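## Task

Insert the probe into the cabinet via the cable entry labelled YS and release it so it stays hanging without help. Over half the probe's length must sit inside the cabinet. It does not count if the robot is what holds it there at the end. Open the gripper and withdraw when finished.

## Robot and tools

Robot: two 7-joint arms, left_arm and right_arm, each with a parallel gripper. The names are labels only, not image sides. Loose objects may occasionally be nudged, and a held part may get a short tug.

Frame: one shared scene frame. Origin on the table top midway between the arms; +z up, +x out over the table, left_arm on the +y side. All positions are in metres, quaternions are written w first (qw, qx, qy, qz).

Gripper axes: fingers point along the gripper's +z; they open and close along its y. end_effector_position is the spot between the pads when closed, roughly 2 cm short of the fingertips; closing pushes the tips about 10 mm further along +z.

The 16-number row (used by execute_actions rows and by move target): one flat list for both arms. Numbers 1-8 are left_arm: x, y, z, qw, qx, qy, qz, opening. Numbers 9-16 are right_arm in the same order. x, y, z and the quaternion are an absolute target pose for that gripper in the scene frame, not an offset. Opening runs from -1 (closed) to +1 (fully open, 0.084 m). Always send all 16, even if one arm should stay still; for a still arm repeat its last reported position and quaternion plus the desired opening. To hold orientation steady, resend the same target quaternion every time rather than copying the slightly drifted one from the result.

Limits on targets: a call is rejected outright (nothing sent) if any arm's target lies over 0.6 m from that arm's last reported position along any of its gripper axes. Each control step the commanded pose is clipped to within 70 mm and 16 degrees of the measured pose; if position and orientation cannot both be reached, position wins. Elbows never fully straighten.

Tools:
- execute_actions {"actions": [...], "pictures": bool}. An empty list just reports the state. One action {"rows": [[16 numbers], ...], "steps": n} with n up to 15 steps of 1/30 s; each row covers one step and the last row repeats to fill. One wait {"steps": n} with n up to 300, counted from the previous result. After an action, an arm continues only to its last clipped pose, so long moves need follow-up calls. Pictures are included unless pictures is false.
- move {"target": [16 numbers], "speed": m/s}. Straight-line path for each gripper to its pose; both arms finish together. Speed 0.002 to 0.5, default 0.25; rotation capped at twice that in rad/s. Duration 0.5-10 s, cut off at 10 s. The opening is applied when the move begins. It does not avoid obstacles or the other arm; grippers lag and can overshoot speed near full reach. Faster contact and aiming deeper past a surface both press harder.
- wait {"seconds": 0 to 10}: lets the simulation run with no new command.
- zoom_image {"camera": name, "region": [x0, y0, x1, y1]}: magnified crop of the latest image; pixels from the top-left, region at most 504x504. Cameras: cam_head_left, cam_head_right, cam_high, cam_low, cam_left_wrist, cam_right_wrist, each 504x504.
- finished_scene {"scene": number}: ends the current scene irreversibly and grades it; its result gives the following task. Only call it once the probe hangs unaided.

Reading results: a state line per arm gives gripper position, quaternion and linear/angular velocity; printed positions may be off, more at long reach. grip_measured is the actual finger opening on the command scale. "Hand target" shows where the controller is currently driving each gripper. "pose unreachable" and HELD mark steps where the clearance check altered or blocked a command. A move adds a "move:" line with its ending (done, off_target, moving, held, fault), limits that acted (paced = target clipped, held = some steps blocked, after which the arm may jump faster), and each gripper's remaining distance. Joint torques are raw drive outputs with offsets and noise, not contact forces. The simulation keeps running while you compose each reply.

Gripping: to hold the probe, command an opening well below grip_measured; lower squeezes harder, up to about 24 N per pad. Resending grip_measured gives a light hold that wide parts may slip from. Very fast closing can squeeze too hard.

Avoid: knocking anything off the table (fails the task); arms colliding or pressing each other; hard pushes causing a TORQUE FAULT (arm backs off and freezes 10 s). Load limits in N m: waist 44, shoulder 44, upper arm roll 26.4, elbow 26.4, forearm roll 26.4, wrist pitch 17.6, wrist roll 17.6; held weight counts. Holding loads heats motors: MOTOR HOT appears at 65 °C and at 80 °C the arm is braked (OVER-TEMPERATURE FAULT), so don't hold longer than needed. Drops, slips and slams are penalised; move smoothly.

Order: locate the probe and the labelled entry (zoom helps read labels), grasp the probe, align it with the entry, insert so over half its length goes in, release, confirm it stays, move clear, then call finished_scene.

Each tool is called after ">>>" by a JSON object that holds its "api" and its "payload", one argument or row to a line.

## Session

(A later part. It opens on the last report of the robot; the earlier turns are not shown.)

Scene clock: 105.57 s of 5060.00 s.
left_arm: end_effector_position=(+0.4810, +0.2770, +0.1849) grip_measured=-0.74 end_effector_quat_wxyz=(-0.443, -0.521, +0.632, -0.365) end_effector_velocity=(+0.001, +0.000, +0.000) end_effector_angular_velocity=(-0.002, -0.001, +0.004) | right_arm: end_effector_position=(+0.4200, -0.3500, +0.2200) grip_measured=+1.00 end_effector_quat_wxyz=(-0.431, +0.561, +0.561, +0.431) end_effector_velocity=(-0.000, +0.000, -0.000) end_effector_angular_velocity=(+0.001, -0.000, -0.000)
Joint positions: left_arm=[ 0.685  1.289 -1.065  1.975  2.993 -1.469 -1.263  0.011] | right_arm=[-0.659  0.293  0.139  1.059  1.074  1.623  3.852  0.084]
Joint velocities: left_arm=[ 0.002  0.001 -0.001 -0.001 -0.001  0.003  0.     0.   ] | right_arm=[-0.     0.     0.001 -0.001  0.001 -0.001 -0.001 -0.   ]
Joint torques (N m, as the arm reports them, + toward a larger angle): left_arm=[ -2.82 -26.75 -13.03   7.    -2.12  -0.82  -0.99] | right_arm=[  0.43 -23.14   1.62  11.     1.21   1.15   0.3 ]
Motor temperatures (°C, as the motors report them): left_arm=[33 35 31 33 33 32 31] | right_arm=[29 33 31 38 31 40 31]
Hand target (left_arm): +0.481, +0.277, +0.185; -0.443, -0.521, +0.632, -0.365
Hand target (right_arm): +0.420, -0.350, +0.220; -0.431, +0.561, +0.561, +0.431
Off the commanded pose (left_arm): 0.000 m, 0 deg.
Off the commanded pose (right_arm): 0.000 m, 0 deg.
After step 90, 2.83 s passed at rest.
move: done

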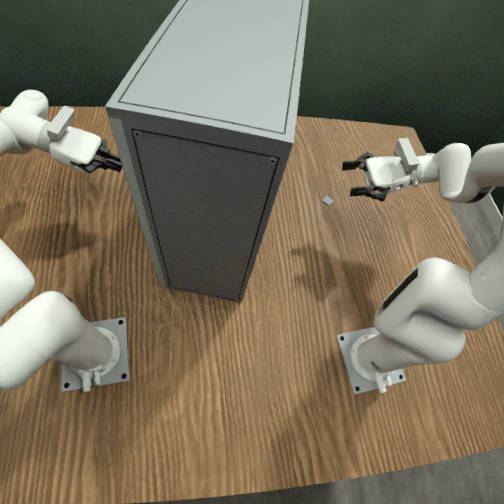

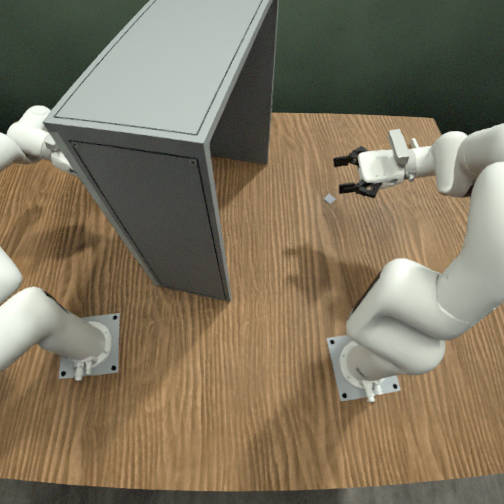

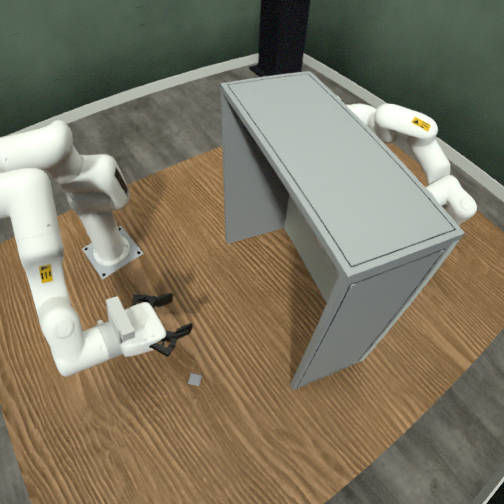

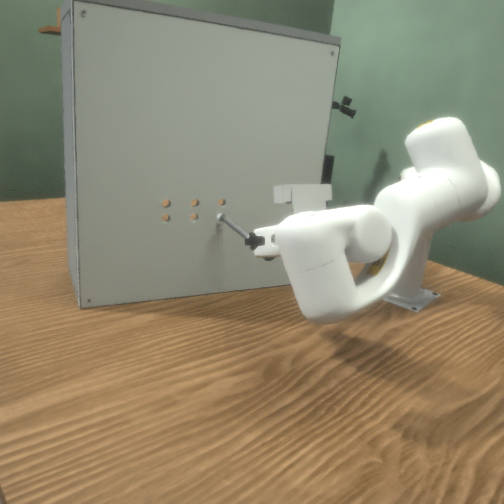

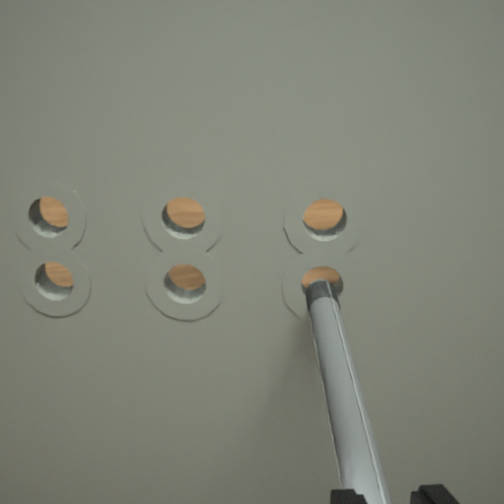

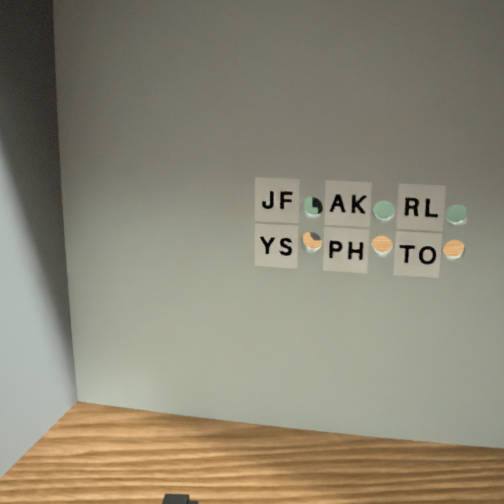

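>>> {"api": "move", "payload": {
  "target": [0.474,0.248,0.184,0.443,0.521,-0.632,0.365,-1,0.42,-0.35,0.22,-0.43,0.56,0.56,0.43,1],
  "speed": 0.012
}}

Scene clock: 111.73 s of 5060.00 s.
left_arm: end_effector_position=(+0.4740, +0.2480, +0.1839) grip_measured=-0.74 end_effector_quat_wxyz=(-0.443, -0.521, +0.632, -0.365) end_effector_velocity=(+0.000, +0.001, -0.001) end_effector_angular_velocity=(+0.002, +0.001, +0.004) | right_arm: end_effector_position=(+0.4200, -0.3500, +0.2200) grip_measured=+1.00 end_effector_quat_wxyz=(-0.431, +0.561, +0.561, +0.431) end_effector_velocity=(+0.000, -0.000, +0.000) end_effector_angular_velocity=(-0.002, -0.001, +0.001)
Joint positions: left_arm=[ 0.7    1.26  -1.081  1.859  2.981 -1.377 -1.266  0.011] | right_arm=[-0.659  0.293  0.139  1.059  1.074  1.623  3.852  0.084]
Joint velocities: left_arm=[ 0.002 -0.001  0.002 -0.001 -0.     0.002 -0.     0.   ] | right_arm=[-0.     0.     0.     0.001 -0.001 -0.     0.     0.   ]
Joint torques (N m, as the arm reports them, + toward a larger angle): left_arm=[ -2.8  -25.81 -13.69   7.    -2.29  -0.84  -1.09] | right_arm=[  0.7  -23.27   1.55  10.98   1.24   1.2    0.21]
Motor temperatures (°C, as the motors report them): left_arm=[33 35 32 33 33 32 31] | right_arm=[29 33 31 38 31 40 31]
Hand target (left_arm): +0.474, +0.248, +0.184; -0.443, -0.521, +0.632, -0.365
Hand target (right_arm): +0.420, -0.350, +0.220; -0.431, +0.561, +0.561, +0.431
Off the commanded pose (left_arm): 0.000 m, 0 deg.
Off the commanded pose (right_arm): 0.000 m, 0 deg.
After step 90, 0.47 s passed at rest.
move: done

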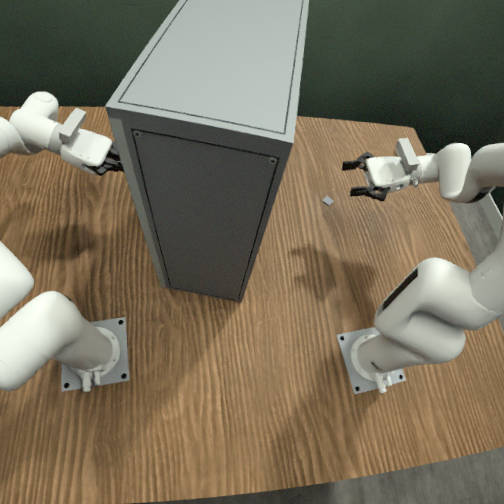

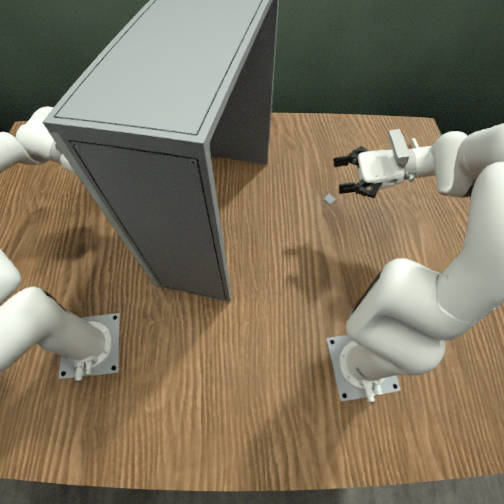

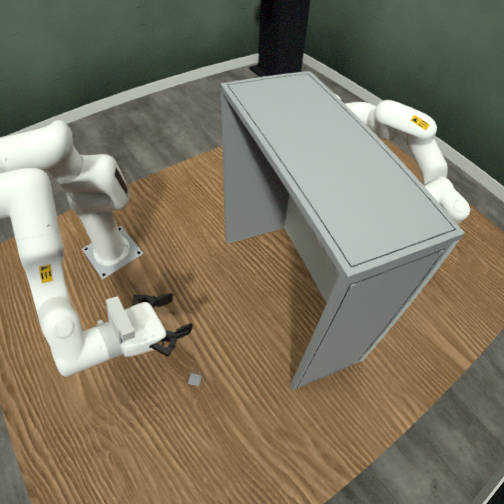

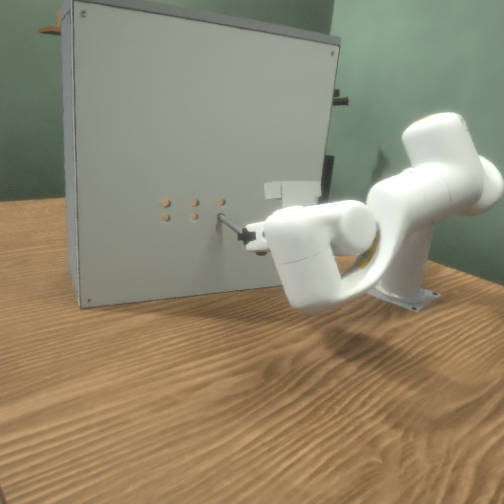

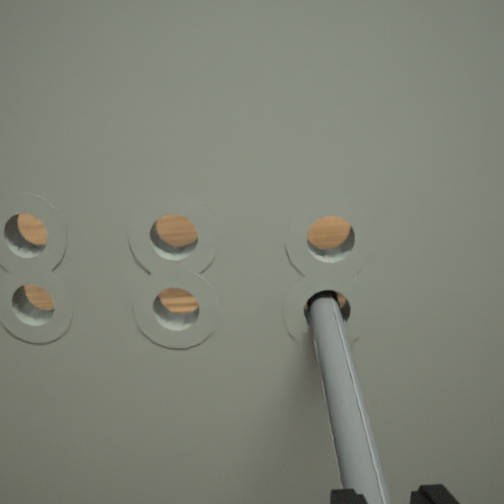

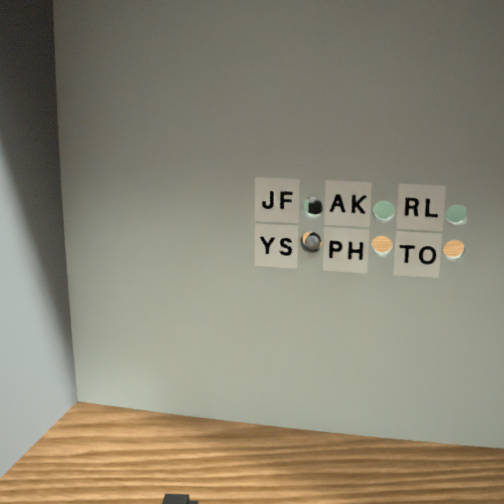

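>>> {"api": "move", "payload": {
  "target": [0.4625,0.19,0.184,0.443,0.521,-0.632,0.365,-1,0.42,-0.35,0.22,-0.43,0.56,0.56,0.43,1],
  "speed": 0.03
}}

Scene clock: 117.30 s of 5060.00 s.
left_arm: end_effector_position=(+0.4625, +0.1901, +0.1839) grip_measured=-0.74 end_effector_quat_wxyz=(-0.443, -0.521, +0.632, -0.365) end_effector_velocity=(+0.000, +0.000, -0.001) end_effector_angular_velocity=(+0.000, +0.002, +0.002) | right_arm: end_effector_position=(+0.4200, -0.3500, +0.2200) grip_measured=+1.00 end_effector_quat_wxyz=(-0.431, +0.561, +0.561, +0.431) end_effector_velocity=(+0.000, +0.001, +0.000) end_effector_angular_velocity=(+0.001, -0.002, +0.002)
Joint positions: left_arm=[ 0.691  1.221 -1.112  1.697  2.954 -1.22  -1.281  0.011] | right_arm=[-0.659  0.293  0.139  1.059  1.074  1.623  3.852  0.084]
Joint velocities: left_arm=[ 0.001  0.001  0.001 -0.001 -0.     0.001 -0.    -0.   ] | right_arm=[ 0.    -0.     0.003  0.     0.001 -0.001 -0.     0.   ]
Joint torques (N m, as the arm reports them, + toward a larger angle): left_arm=[ -3.14 -23.62 -14.04   6.61  -1.96  -0.56  -1.09] | right_arm=[  0.49 -23.31   1.69  11.     1.19   1.14   0.27]
Motor temperatures (°C, as the motors report them): left_arm=[33 35 32 33 33 32 31] | right_arm=[29 33 31 38 31 40 31]
Hand target (left_arm): +0.462, +0.190, +0.184; -0.443, -0.521, +0.632, -0.365
Hand target (right_arm): +0.420, -0.350, +0.220; -0.431, +0.561, +0.561, +0.431
Off the commanded pose (left_arm): 0.000 m, 0 deg.
Off the commanded pose (right_arm): 0.000 m, 0 deg.
After step 90, 0.30 s passed at rest.
move: done

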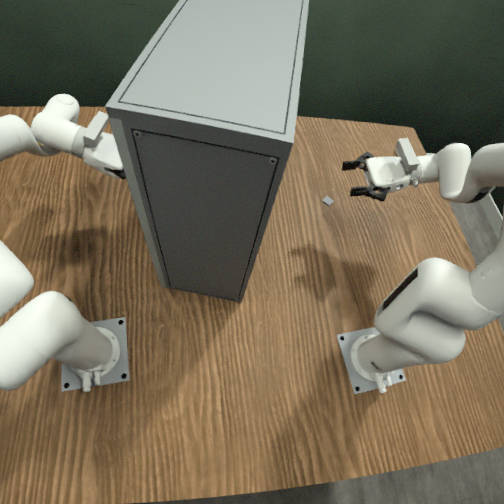

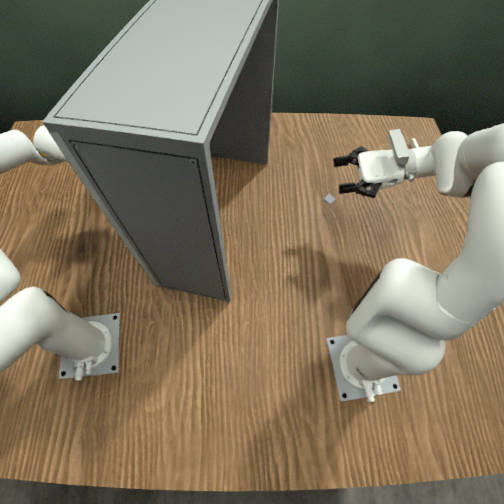

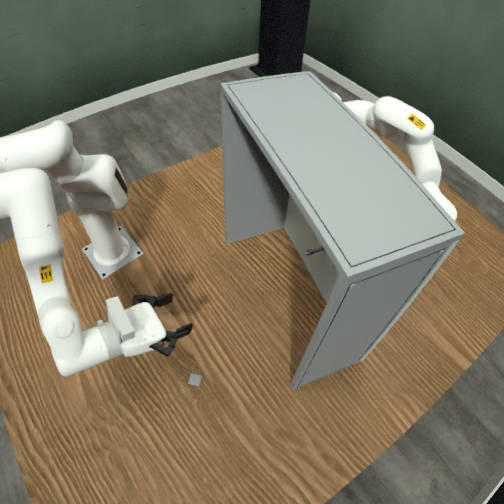

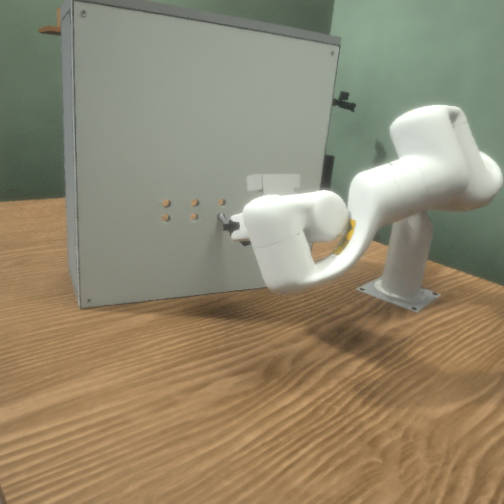

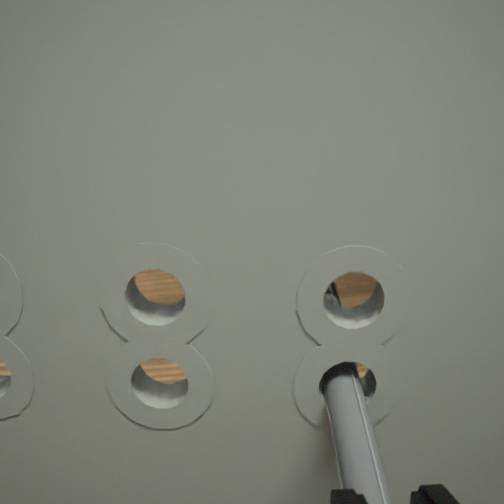

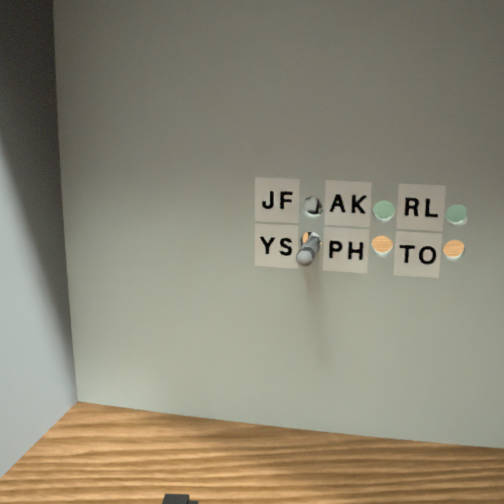

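>>> {"api": "move", "payload": {
  "target": [0.452,0.149,0.187,0.443,0.521,-0.632,0.365,-1,0.42,-0.35,0.22,-0.43,0.56,0.56,0.43,1],
  "speed": 0.03
}}

>>> {"api": "move", "payload": {
  "target": [0.452,0.149,0.187,0.443,0.521,-0.632,0.365,0.3,0.42,-0.35,0.22,-0.43,0.56,0.56,0.43,1]
}}

>>> {"api": "move", "payload": {
  "target": [0.472,0.25,0.192,0.443,0.521,-0.632,0.365,0.3,0.42,-0.35,0.22,-0.43,0.56,0.56,0.43,1],
  "speed": 0.15
}}

Scene clock: 125.77 s of 5060.00 s.
left_arm: end_effector_position=(+0.4521, +0.1491, +0.1871) grip_measured=-0.74 end_effector_quat_wxyz=(-0.443, -0.521, +0.632, -0.365) end_effector_velocity=(-0.000, +0.000, -0.000) end_effector_angular_velocity=(+0.001, -0.001, -0.000) | right_arm: end_effector_position=(+0.4200, -0.3500, +0.2200) grip_measured=+1.00 end_effector_quat_wxyz=(-0.431, +0.561, +0.561, +0.431) end_effector_velocity=(-0.000, +0.000, -0.000) end_effector_angular_velocity=(+0.001, +0.001, -0.000)
Joint positions: left_arm=[ 0.674  1.195 -1.138  1.601  2.932 -1.116 -1.296  0.011] | right_arm=[-0.659  0.293  0.139  1.059  1.074  1.623  3.852  0.084]
Joint velocities: left_arm=[ 0.    -0.    -0.    -0.001  0.001  0.001 -0.     0.   ] | right_arm=[ 0.    -0.    -0.001 -0.001  0.     0.    -0.     0.   ]
Joint torques (N m, as the arm reports them, + toward a larger angle): left_arm=[ -3.86 -21.64 -13.79   5.04  -1.06  -0.67  -1.03] | right_arm=[  0.74 -23.18   1.54  11.02   1.24   1.18   0.26]
Motor temperatures (°C, as the motors report them): left_arm=[33 35 32 33 33 32 31] | right_arm=[29 33 31 38 31 40 31]
Hand target (left_arm): +0.452, +0.149, +0.187; -0.443, -0.521, +0.632, -0.365
Hand target (right_arm): +0.420, -0.350, +0.220; -0.431, +0.561, +0.561, +0.431
Off the commanded pose (left_arm): 0.000 m, 0 deg.
Off the commanded pose (right_arm): 0.000 m, 0 deg.
After step 90, 3.77 s passed at rest.
move: done

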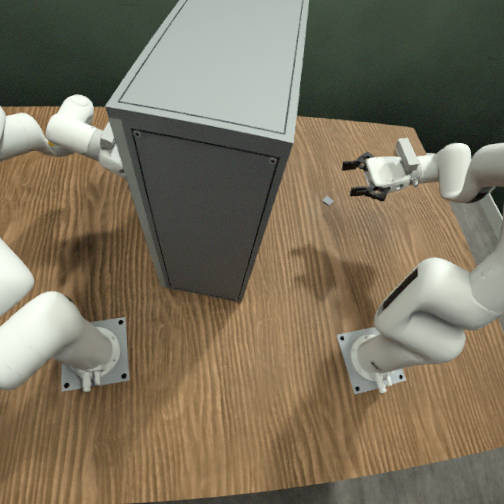

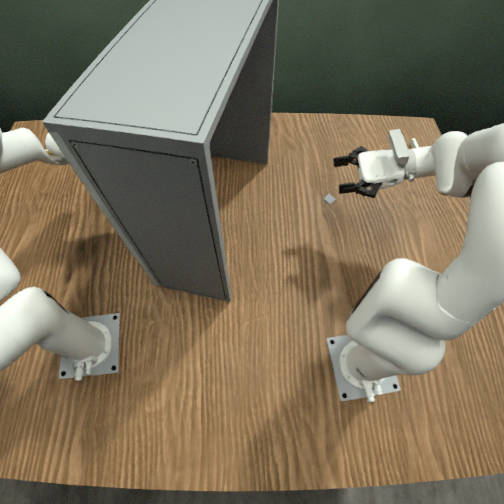

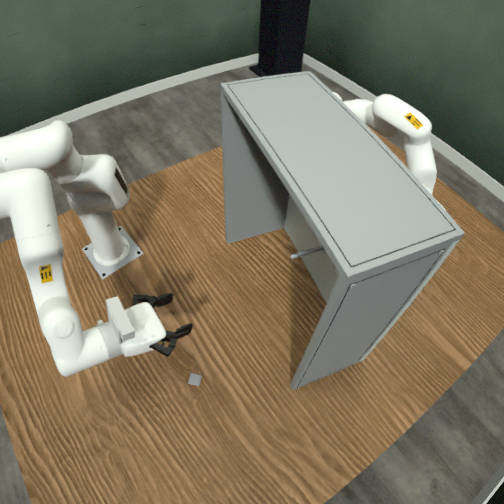

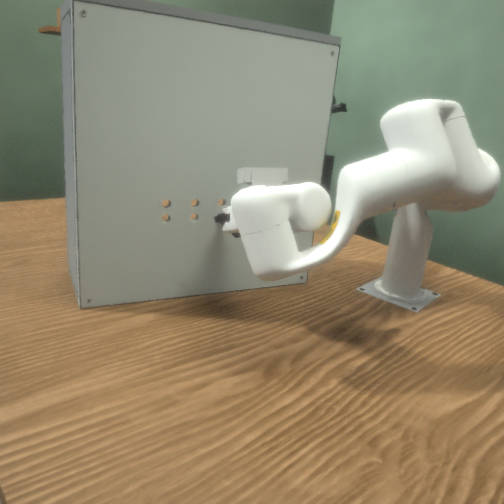

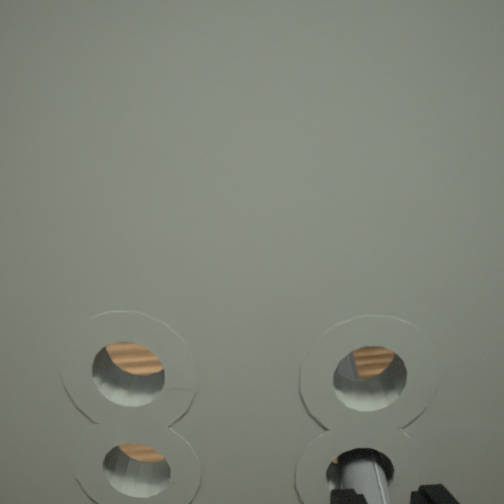

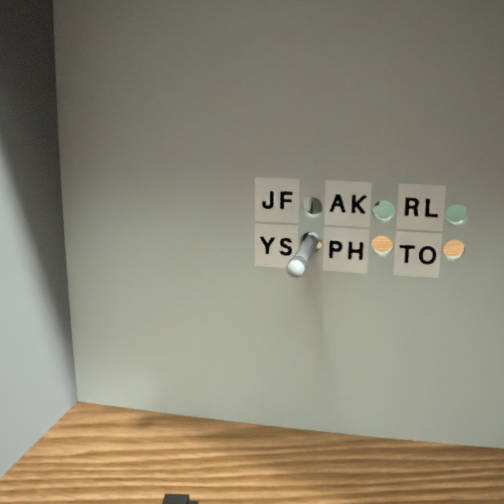

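Scene clock: 126.47 s of 5060.00 s.
left_arm: end_effector_position=(+0.4520, +0.1490, +0.1870) grip_measured=+0.29 end_effector_quat_wxyz=(-0.443, -0.521, +0.632, -0.365) end_effector_velocity=(-0.000, -0.000, +0.000) end_effector_angular_velocity=(-0.001, -0.001, -0.001) | right_arm: end_effector_position=(+0.4200, -0.3500, +0.2200) grip_measured=+1.00 end_effector_quat_wxyz=(-0.431, +0.561, +0.561, +0.431) end_effector_velocity=(-0.000, +0.001, +0.000) end_effector_angular_velocity=(+0.001, -0.000, +0.001)
Joint positions: left_arm=[ 0.673  1.195 -1.138  1.601  2.932 -1.116 -1.296  0.056] | right_arm=[-0.659  0.293  0.139  1.059  1.074  1.623  3.852  0.084]
Joint velocities: left_arm=[ 0.     0.001 -0.002 -0.     0.001 -0.    -0.    -0.   ] | right_arm=[ 0.    -0.     0.001  0.     0.     0.    -0.    -0.   ]
Joint torques (N m, as the arm reports them, + toward a larger angle): left_arm=[ -2.54 -22.59 -14.99   6.6   -2.4   -0.79  -1.1 ] | right_arm=[  0.4  -23.19   1.52  11.03   1.14   1.18   0.3 ]
Motor temperatures (°C, as the motors report them): left_arm=[33 35 32 33 33 32 31] | right_arm=[29 33 31 38 31 40 31]
Hand target (left_arm): +0.452, +0.149, +0.187; -0.443, -0.521, +0.632, -0.365
Hand target (right_arm): +0.420, -0.350, +0.220; -0.431, +0.561, +0.561, +0.431
Off the commanded pose (left_arm): 0.000 m, 0 deg.
Off the commanded pose (right_arm): 0.000 m, 0 deg.
move: done

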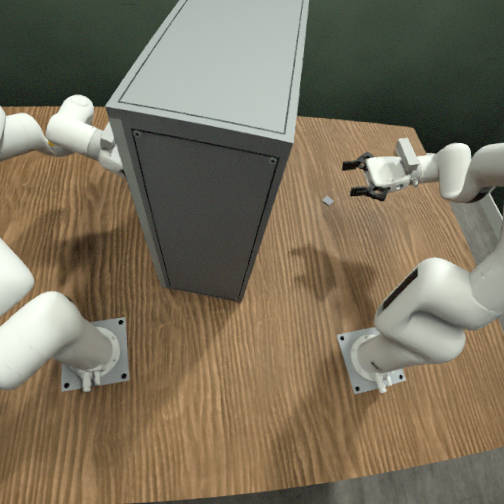

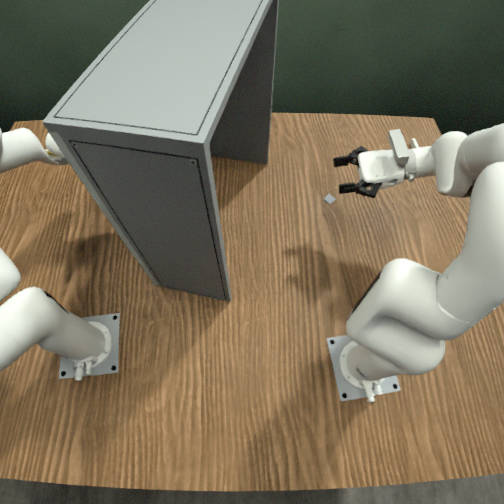

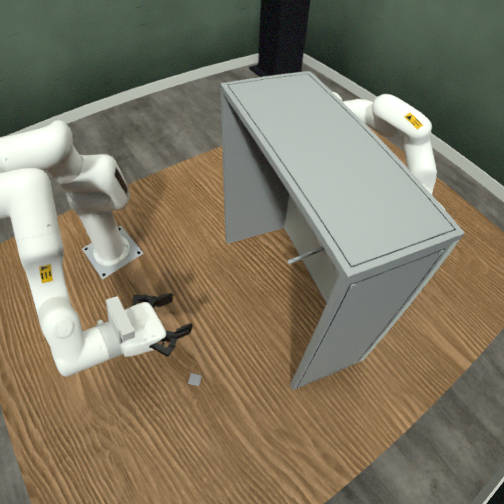

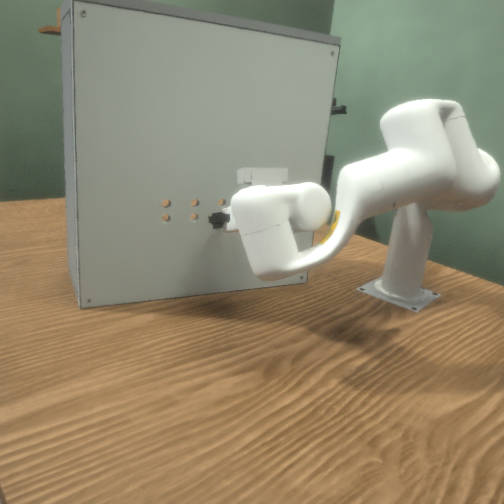

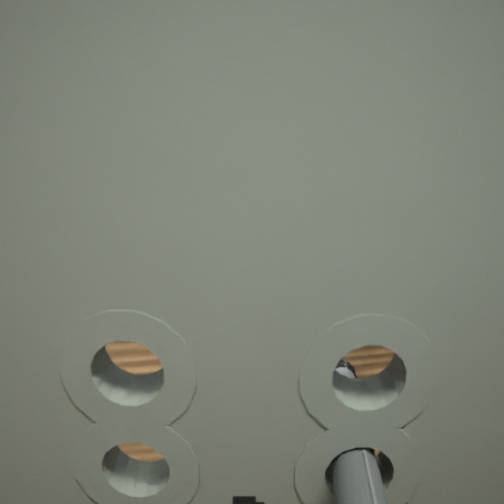

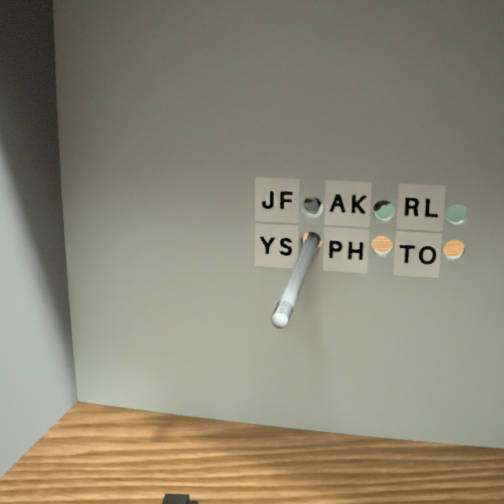

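Scene clock: 127.53 s of 5060.00 s.
left_arm: end_effector_position=(+0.4718, +0.2494, +0.1923) grip_measured=+0.29 end_effector_quat_wxyz=(-0.443, -0.521, +0.632, -0.365) end_effector_velocity=(+0.001, +0.002, +0.000) end_effector_angular_velocity=(+0.001, -0.000, +0.000) | right_arm: end_effector_position=(+0.4200, -0.3500, +0.2200) grip_measured=+1.00 end_effector_quat_wxyz=(-0.431, +0.561, +0.561, +0.431) end_effector_velocity=(-0.000, +0.000, -0.000) end_effector_angular_velocity=(-0.000, +0.001, +0.000)
Joint positions: left_arm=[ 0.711  1.243 -1.09   1.846  2.974 -1.381 -1.276  0.056] | right_arm=[-0.659  0.293  0.139  1.059  1.074  1.623  3.852  0.084]
Joint velocities: left_arm=[-0.002  0.002  0.001  0.008  0.001 -0.005 -0.001  0.   ] | right_arm=[-0.    -0.     0.    -0.001 -0.    -0.     0.001 -0.   ]
Joint torques (N m, as the arm reports them, + toward a larger angle): left_arm=[ -2.49 -25.21 -13.29   7.04  -2.08  -0.73  -0.93] | right_arm=[  0.62 -23.16   1.63  10.95   1.23   1.22   0.29]
Motor temperatures (°C, as the motors report them): left_arm=[33 35 32 33 33 32 31] | right_arm=[29 33 31 38 31 40 31]
Hand target (left_arm): +0.472, +0.250, +0.192; -0.443, -0.521, +0.632, -0.365
Hand target (right_arm): +0.420, -0.350, +0.220; -0.431, +0.561, +0.561, +0.431
Off the commanded pose (left_arm): 0.001 m, 0 deg.
Off the commanded pose (right_arm): 0.000 m, 0 deg.
move: done

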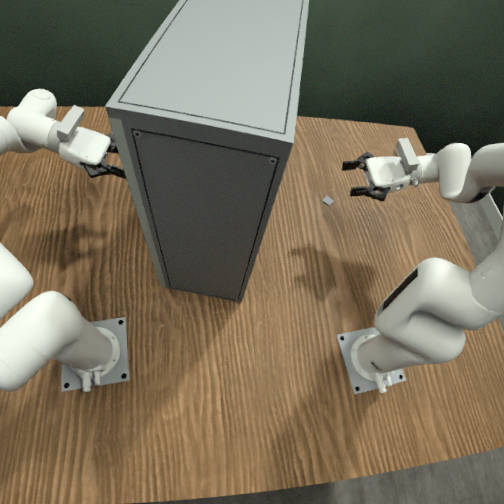

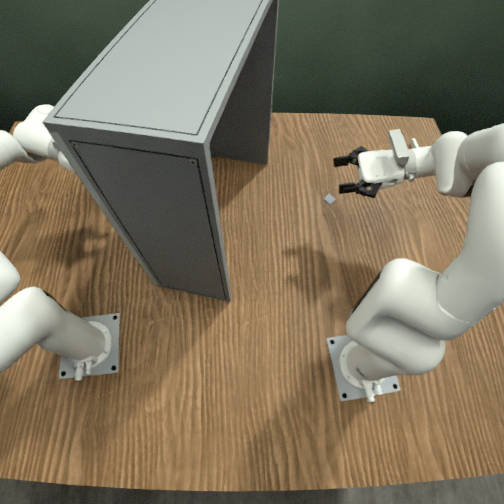

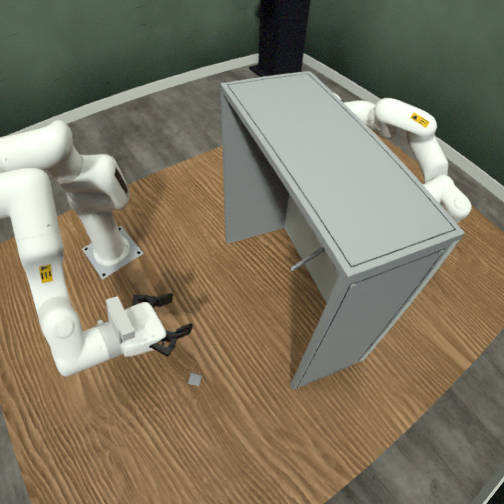

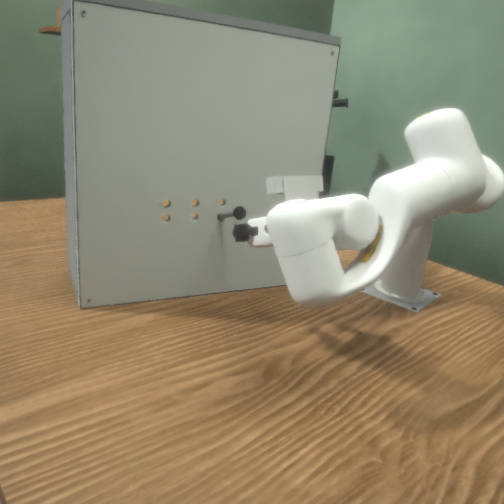

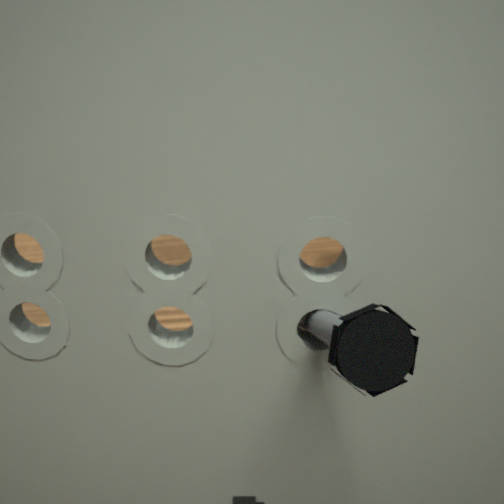

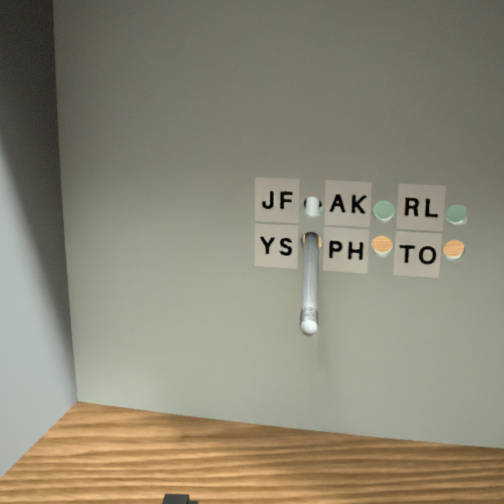

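>>> {"api": "move", "payload": {
  "target": [0.463,0.23,0.208,0.443,0.521,-0.632,0.365,-1,0.42,-0.35,0.22,-0.43,0.56,0.56,0.43,1],
  "speed": 0.06
}}

>>> {"api": "move", "payload": {
  "target": [0.453,0.165,0.198,0.443,0.521,-0.632,0.365,-1,0.42,-0.35,0.22,-0.43,0.56,0.56,0.43,1],
  "speed": 0.04
}}

>>> {"api": "move", "payload": {
  "target": [0.476,0.29,0.21,0.443,0.521,-0.632,0.365,-1,0.42,-0.35,0.22,-0.43,0.56,0.56,0.43,1],
  "speed": 0.2
}}

Scene clock: 140.23 s of 5060.00 s.
left_arm: end_effector_position=(+0.4630, +0.2301, +0.2077) grip_measured=-1.00 end_effector_quat_wxyz=(-0.443, -0.521, +0.632, -0.365) end_effector_velocity=(+0.000, +0.001, -0.000) end_effector_angular_velocity=(+0.001, -0.000, +0.003) | right_arm: end_effector_position=(+0.4200, -0.3500, +0.2200) grip_measured=+1.00 end_effector_quat_wxyz=(-0.431, +0.561, +0.561, +0.431) end_effector_velocity=(-0.000, +0.001, -0.000) end_effector_angular_velocity=(+0.001, +0.001, +0.000)
Joint positions: left_arm=[ 0.735  1.193 -1.119  1.754  2.949 -1.326 -1.295  0.   ] | right_arm=[-0.659  0.293  0.139  1.059  1.074  1.623  3.852  0.084]
Joint velocities: left_arm=[ 0.003 -0.    -0.    -0.002  0.001  0.003 -0.     0.   ] | right_arm=[-0.    -0.     0.001 -0.001  0.001  0.     0.001 -0.   ]
Joint torques (N m, as the arm reports them, + toward a larger angle): left_arm=[ -3.01 -24.25 -13.95   7.17  -2.13  -0.79  -0.99] | right_arm=[  0.39 -23.28   1.56  11.15   1.18   1.15   0.27]
Motor temperatures (°C, as the motors report them): left_arm=[33 35 32 33 33 32 31] | right_arm=[29 33 31 38 31 40 31]
Hand target (left_arm): +0.463, +0.230, +0.208; -0.443, -0.521, +0.632, -0.365
Hand target (right_arm): +0.420, -0.350, +0.220; -0.431, +0.561, +0.561, +0.431
Off the commanded pose (left_arm): 0.000 m, 0 deg.
Off the commanded pose (right_arm): 0.000 m, 0 deg.
After step 110, 8.27 s passed at rest.
move: done

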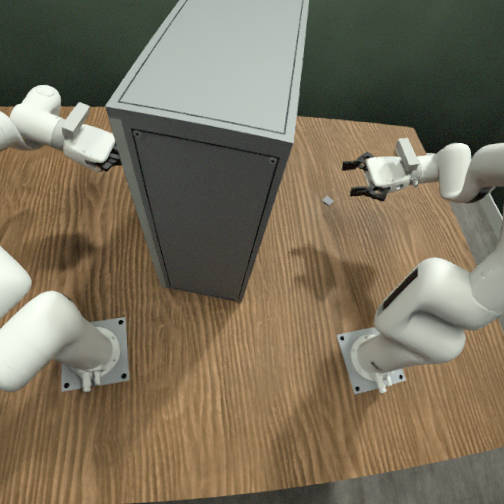

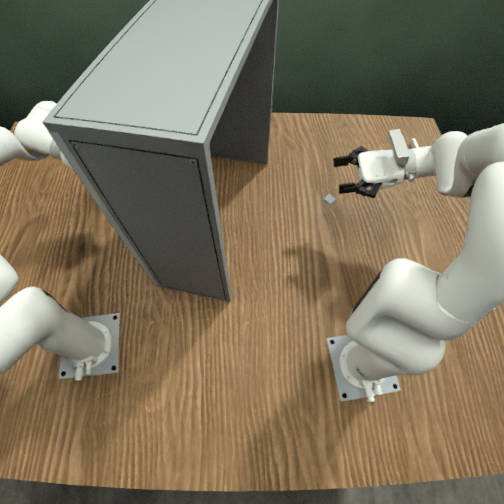

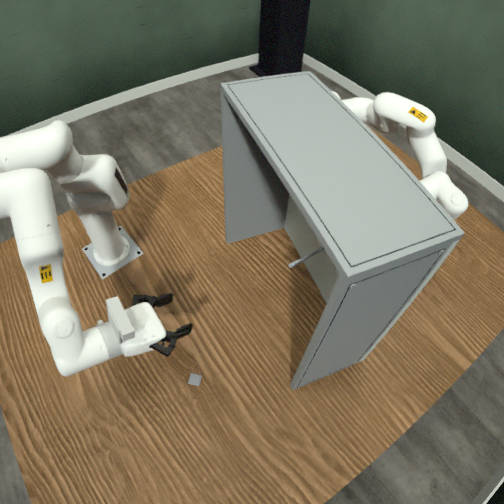

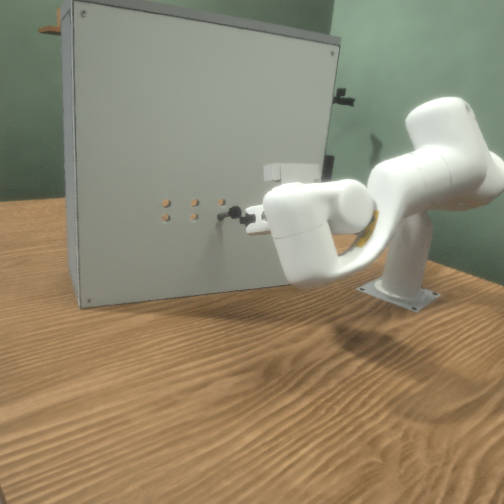

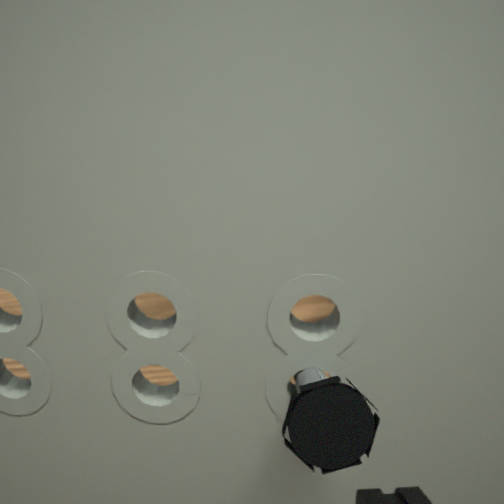

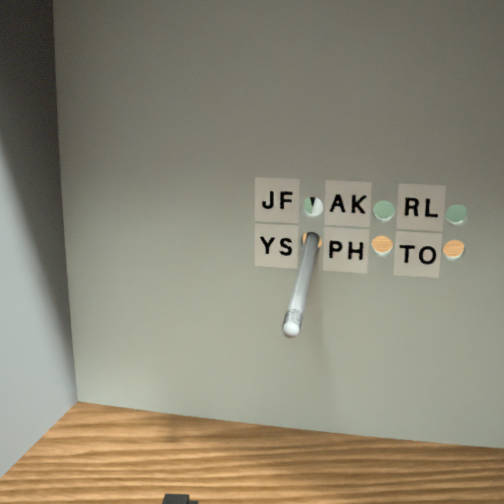

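Scene clock: 142.20 s of 5060.00 s.
left_arm: end_effector_position=(+0.4531, +0.1651, +0.1979) grip_measured=-1.00 end_effector_quat_wxyz=(-0.443, -0.521, +0.632, -0.365) end_effector_velocity=(+0.001, -0.000, -0.000) end_effector_angular_velocity=(-0.000, +0.000, +0.003) | right_arm: end_effector_position=(+0.4200, -0.3500, +0.2200) grip_measured=+1.00 end_effector_quat_wxyz=(-0.431, +0.561, +0.561, +0.431) end_effector_velocity=(-0.001, +0.000, -0.001) end_effector_angular_velocity=(-0.001, +0.002, +0.002)
Joint positions: left_arm=[ 0.696  1.178 -1.142  1.617  2.927 -1.158 -1.301  0.   ] | right_arm=[-0.659  0.293  0.139  1.059  1.074  1.623  3.852  0.084]
Joint velocities: left_arm=[ 0.     0.001  0.001 -0.    -0.001  0.002 -0.     0.   ] | right_arm=[-0.    -0.     0.    -0.001 -0.002  0.     0.     0.   ]
Joint torques (N m, as the arm reports them, + toward a larger angle): left_arm=[ -2.92 -22.38 -14.77   6.73  -2.35  -0.64  -1.02] | right_arm=[  0.52 -23.23   1.64  10.91   1.2    1.14   0.31]
Motor temperatures (°C, as the motors report them): left_arm=[33 35 32 33 33 32 31] | right_arm=[29 33 31 38 31 40 31]
Hand target (left_arm): +0.453, +0.165, +0.198; -0.443, -0.521, +0.632, -0.365
Hand target (right_arm): +0.420, -0.350, +0.220; -0.431, +0.561, +0.561, +0.431
Off the commanded pose (left_arm): 0.000 m, 0 deg.
Off the commanded pose (right_arm): 0.000 m, 0 deg.
move: done

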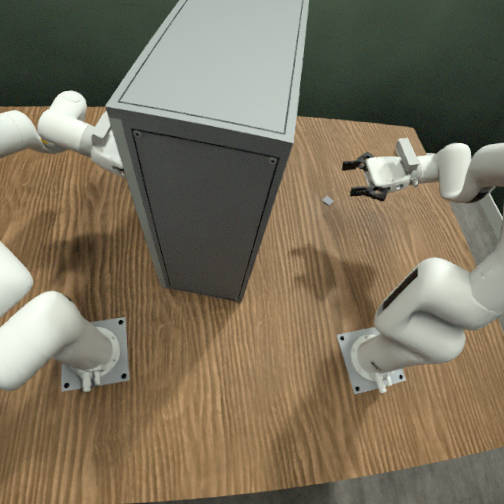

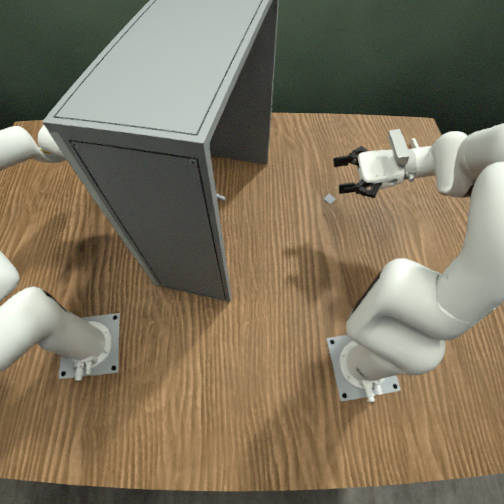

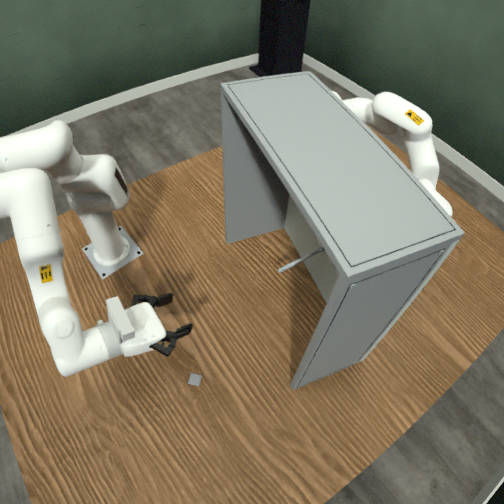

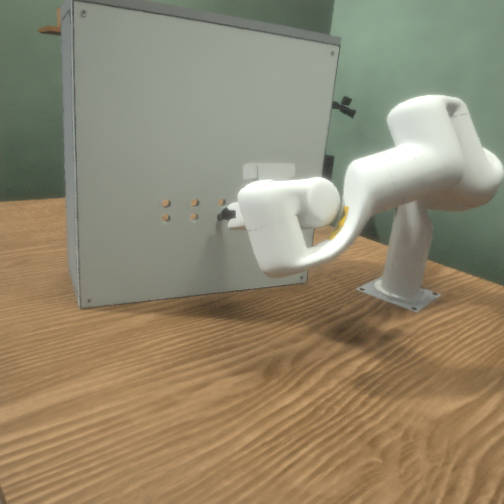

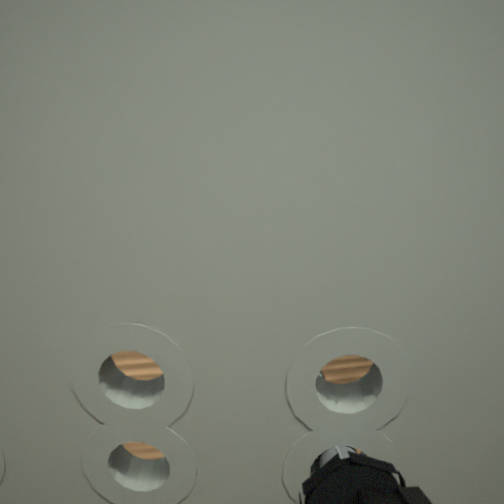

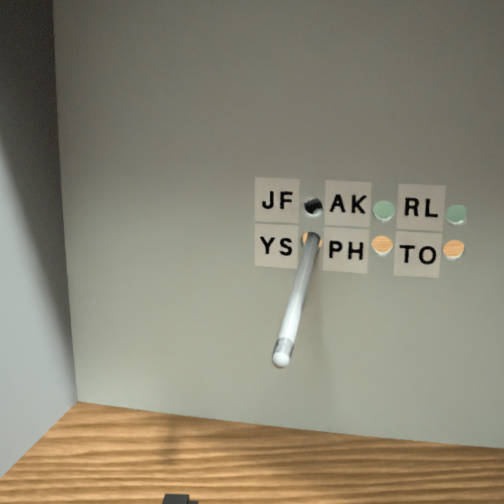

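Scene clock: 143.23 s of 5060.00 s.
left_arm: end_effector_position=(+0.4758, +0.2892, +0.2104) grip_measured=-1.00 end_effector_quat_wxyz=(-0.443, -0.521, +0.632, -0.364) end_effector_velocity=(+0.001, +0.003, +0.001) end_effector_angular_velocity=(+0.001, -0.000, -0.002) | right_arm: end_effector_position=(+0.4200, -0.3500, +0.2200) grip_measured=+1.00 end_effector_quat_wxyz=(-0.431, +0.561, +0.561, +0.431) end_effector_velocity=(-0.000, +0.001, -0.000) end_effector_angular_velocity=(-0.001, +0.000, +0.002)
Joint positions: left_arm=[ 0.714  1.245 -1.085  1.968  2.977 -1.504 -1.289  0.   ] | right_arm=[-0.659  0.293  0.139  1.059  1.074  1.623  3.852  0.084]
Joint velocities: left_arm=[-0.006  0.002  0.002  0.018  0.001 -0.013 -0.002  0.   ] | right_arm=[-0.    -0.     0.001 -0.001 -0.001 -0.     0.    -0.   ]
Joint torques (N m, as the arm reports them, + toward a larger angle): left_arm=[ -2.25 -26.52 -12.56   7.24  -1.91  -0.67  -1.05] | right_arm=[  0.59 -23.31   1.56  11.05   1.25   1.11   0.29]
Motor temperatures (°C, as the motors report them): left_arm=[33 35 33 33 33 32 31] | right_arm=[29 33 31 38 31 40 31]
Hand target (left_arm): +0.476, +0.290, +0.210; -0.443, -0.521, +0.632, -0.365
Hand target (right_arm): +0.420, -0.350, +0.220; -0.431, +0.561, +0.561, +0.431
Off the commanded pose (left_arm): 0.001 m, 0 deg.
Off the commanded pose (right_arm): 0.000 m, 0 deg.
move: done

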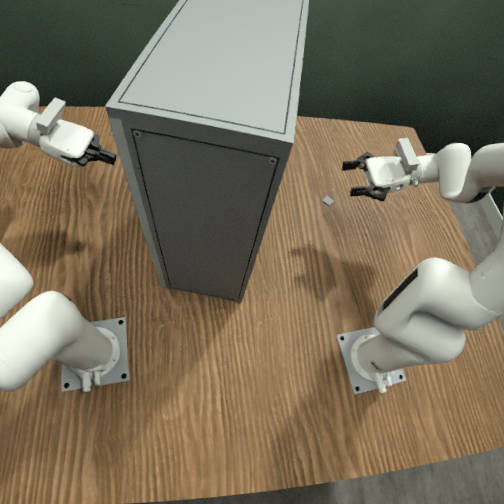

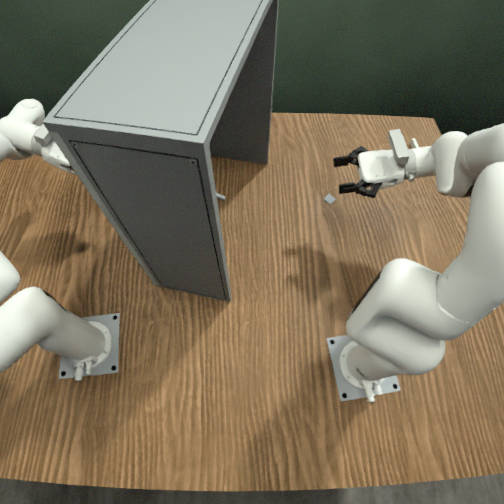

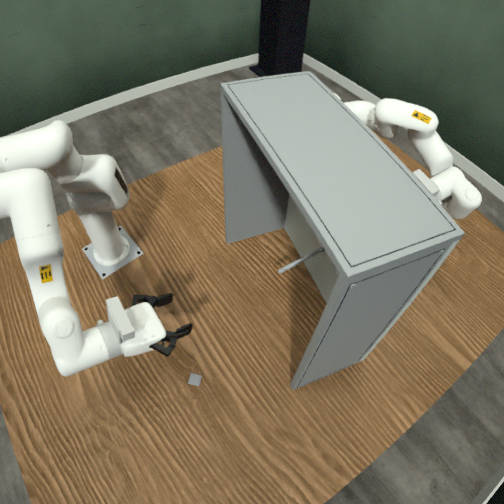

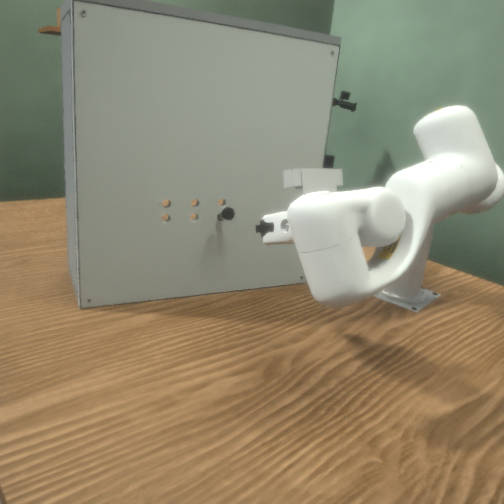

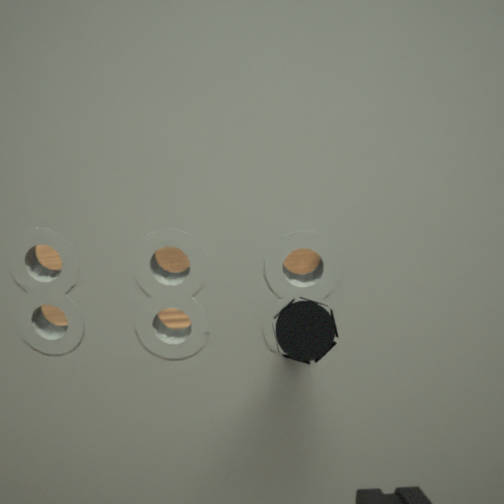

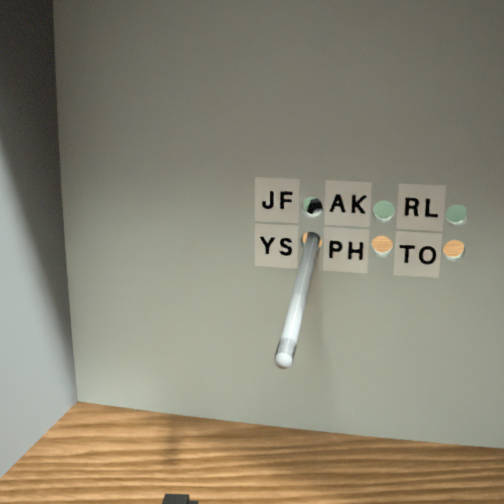

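>>> {"api": "finished_scene", "payload": {
  "scene": 2
}}

The scene is finished: the task was done.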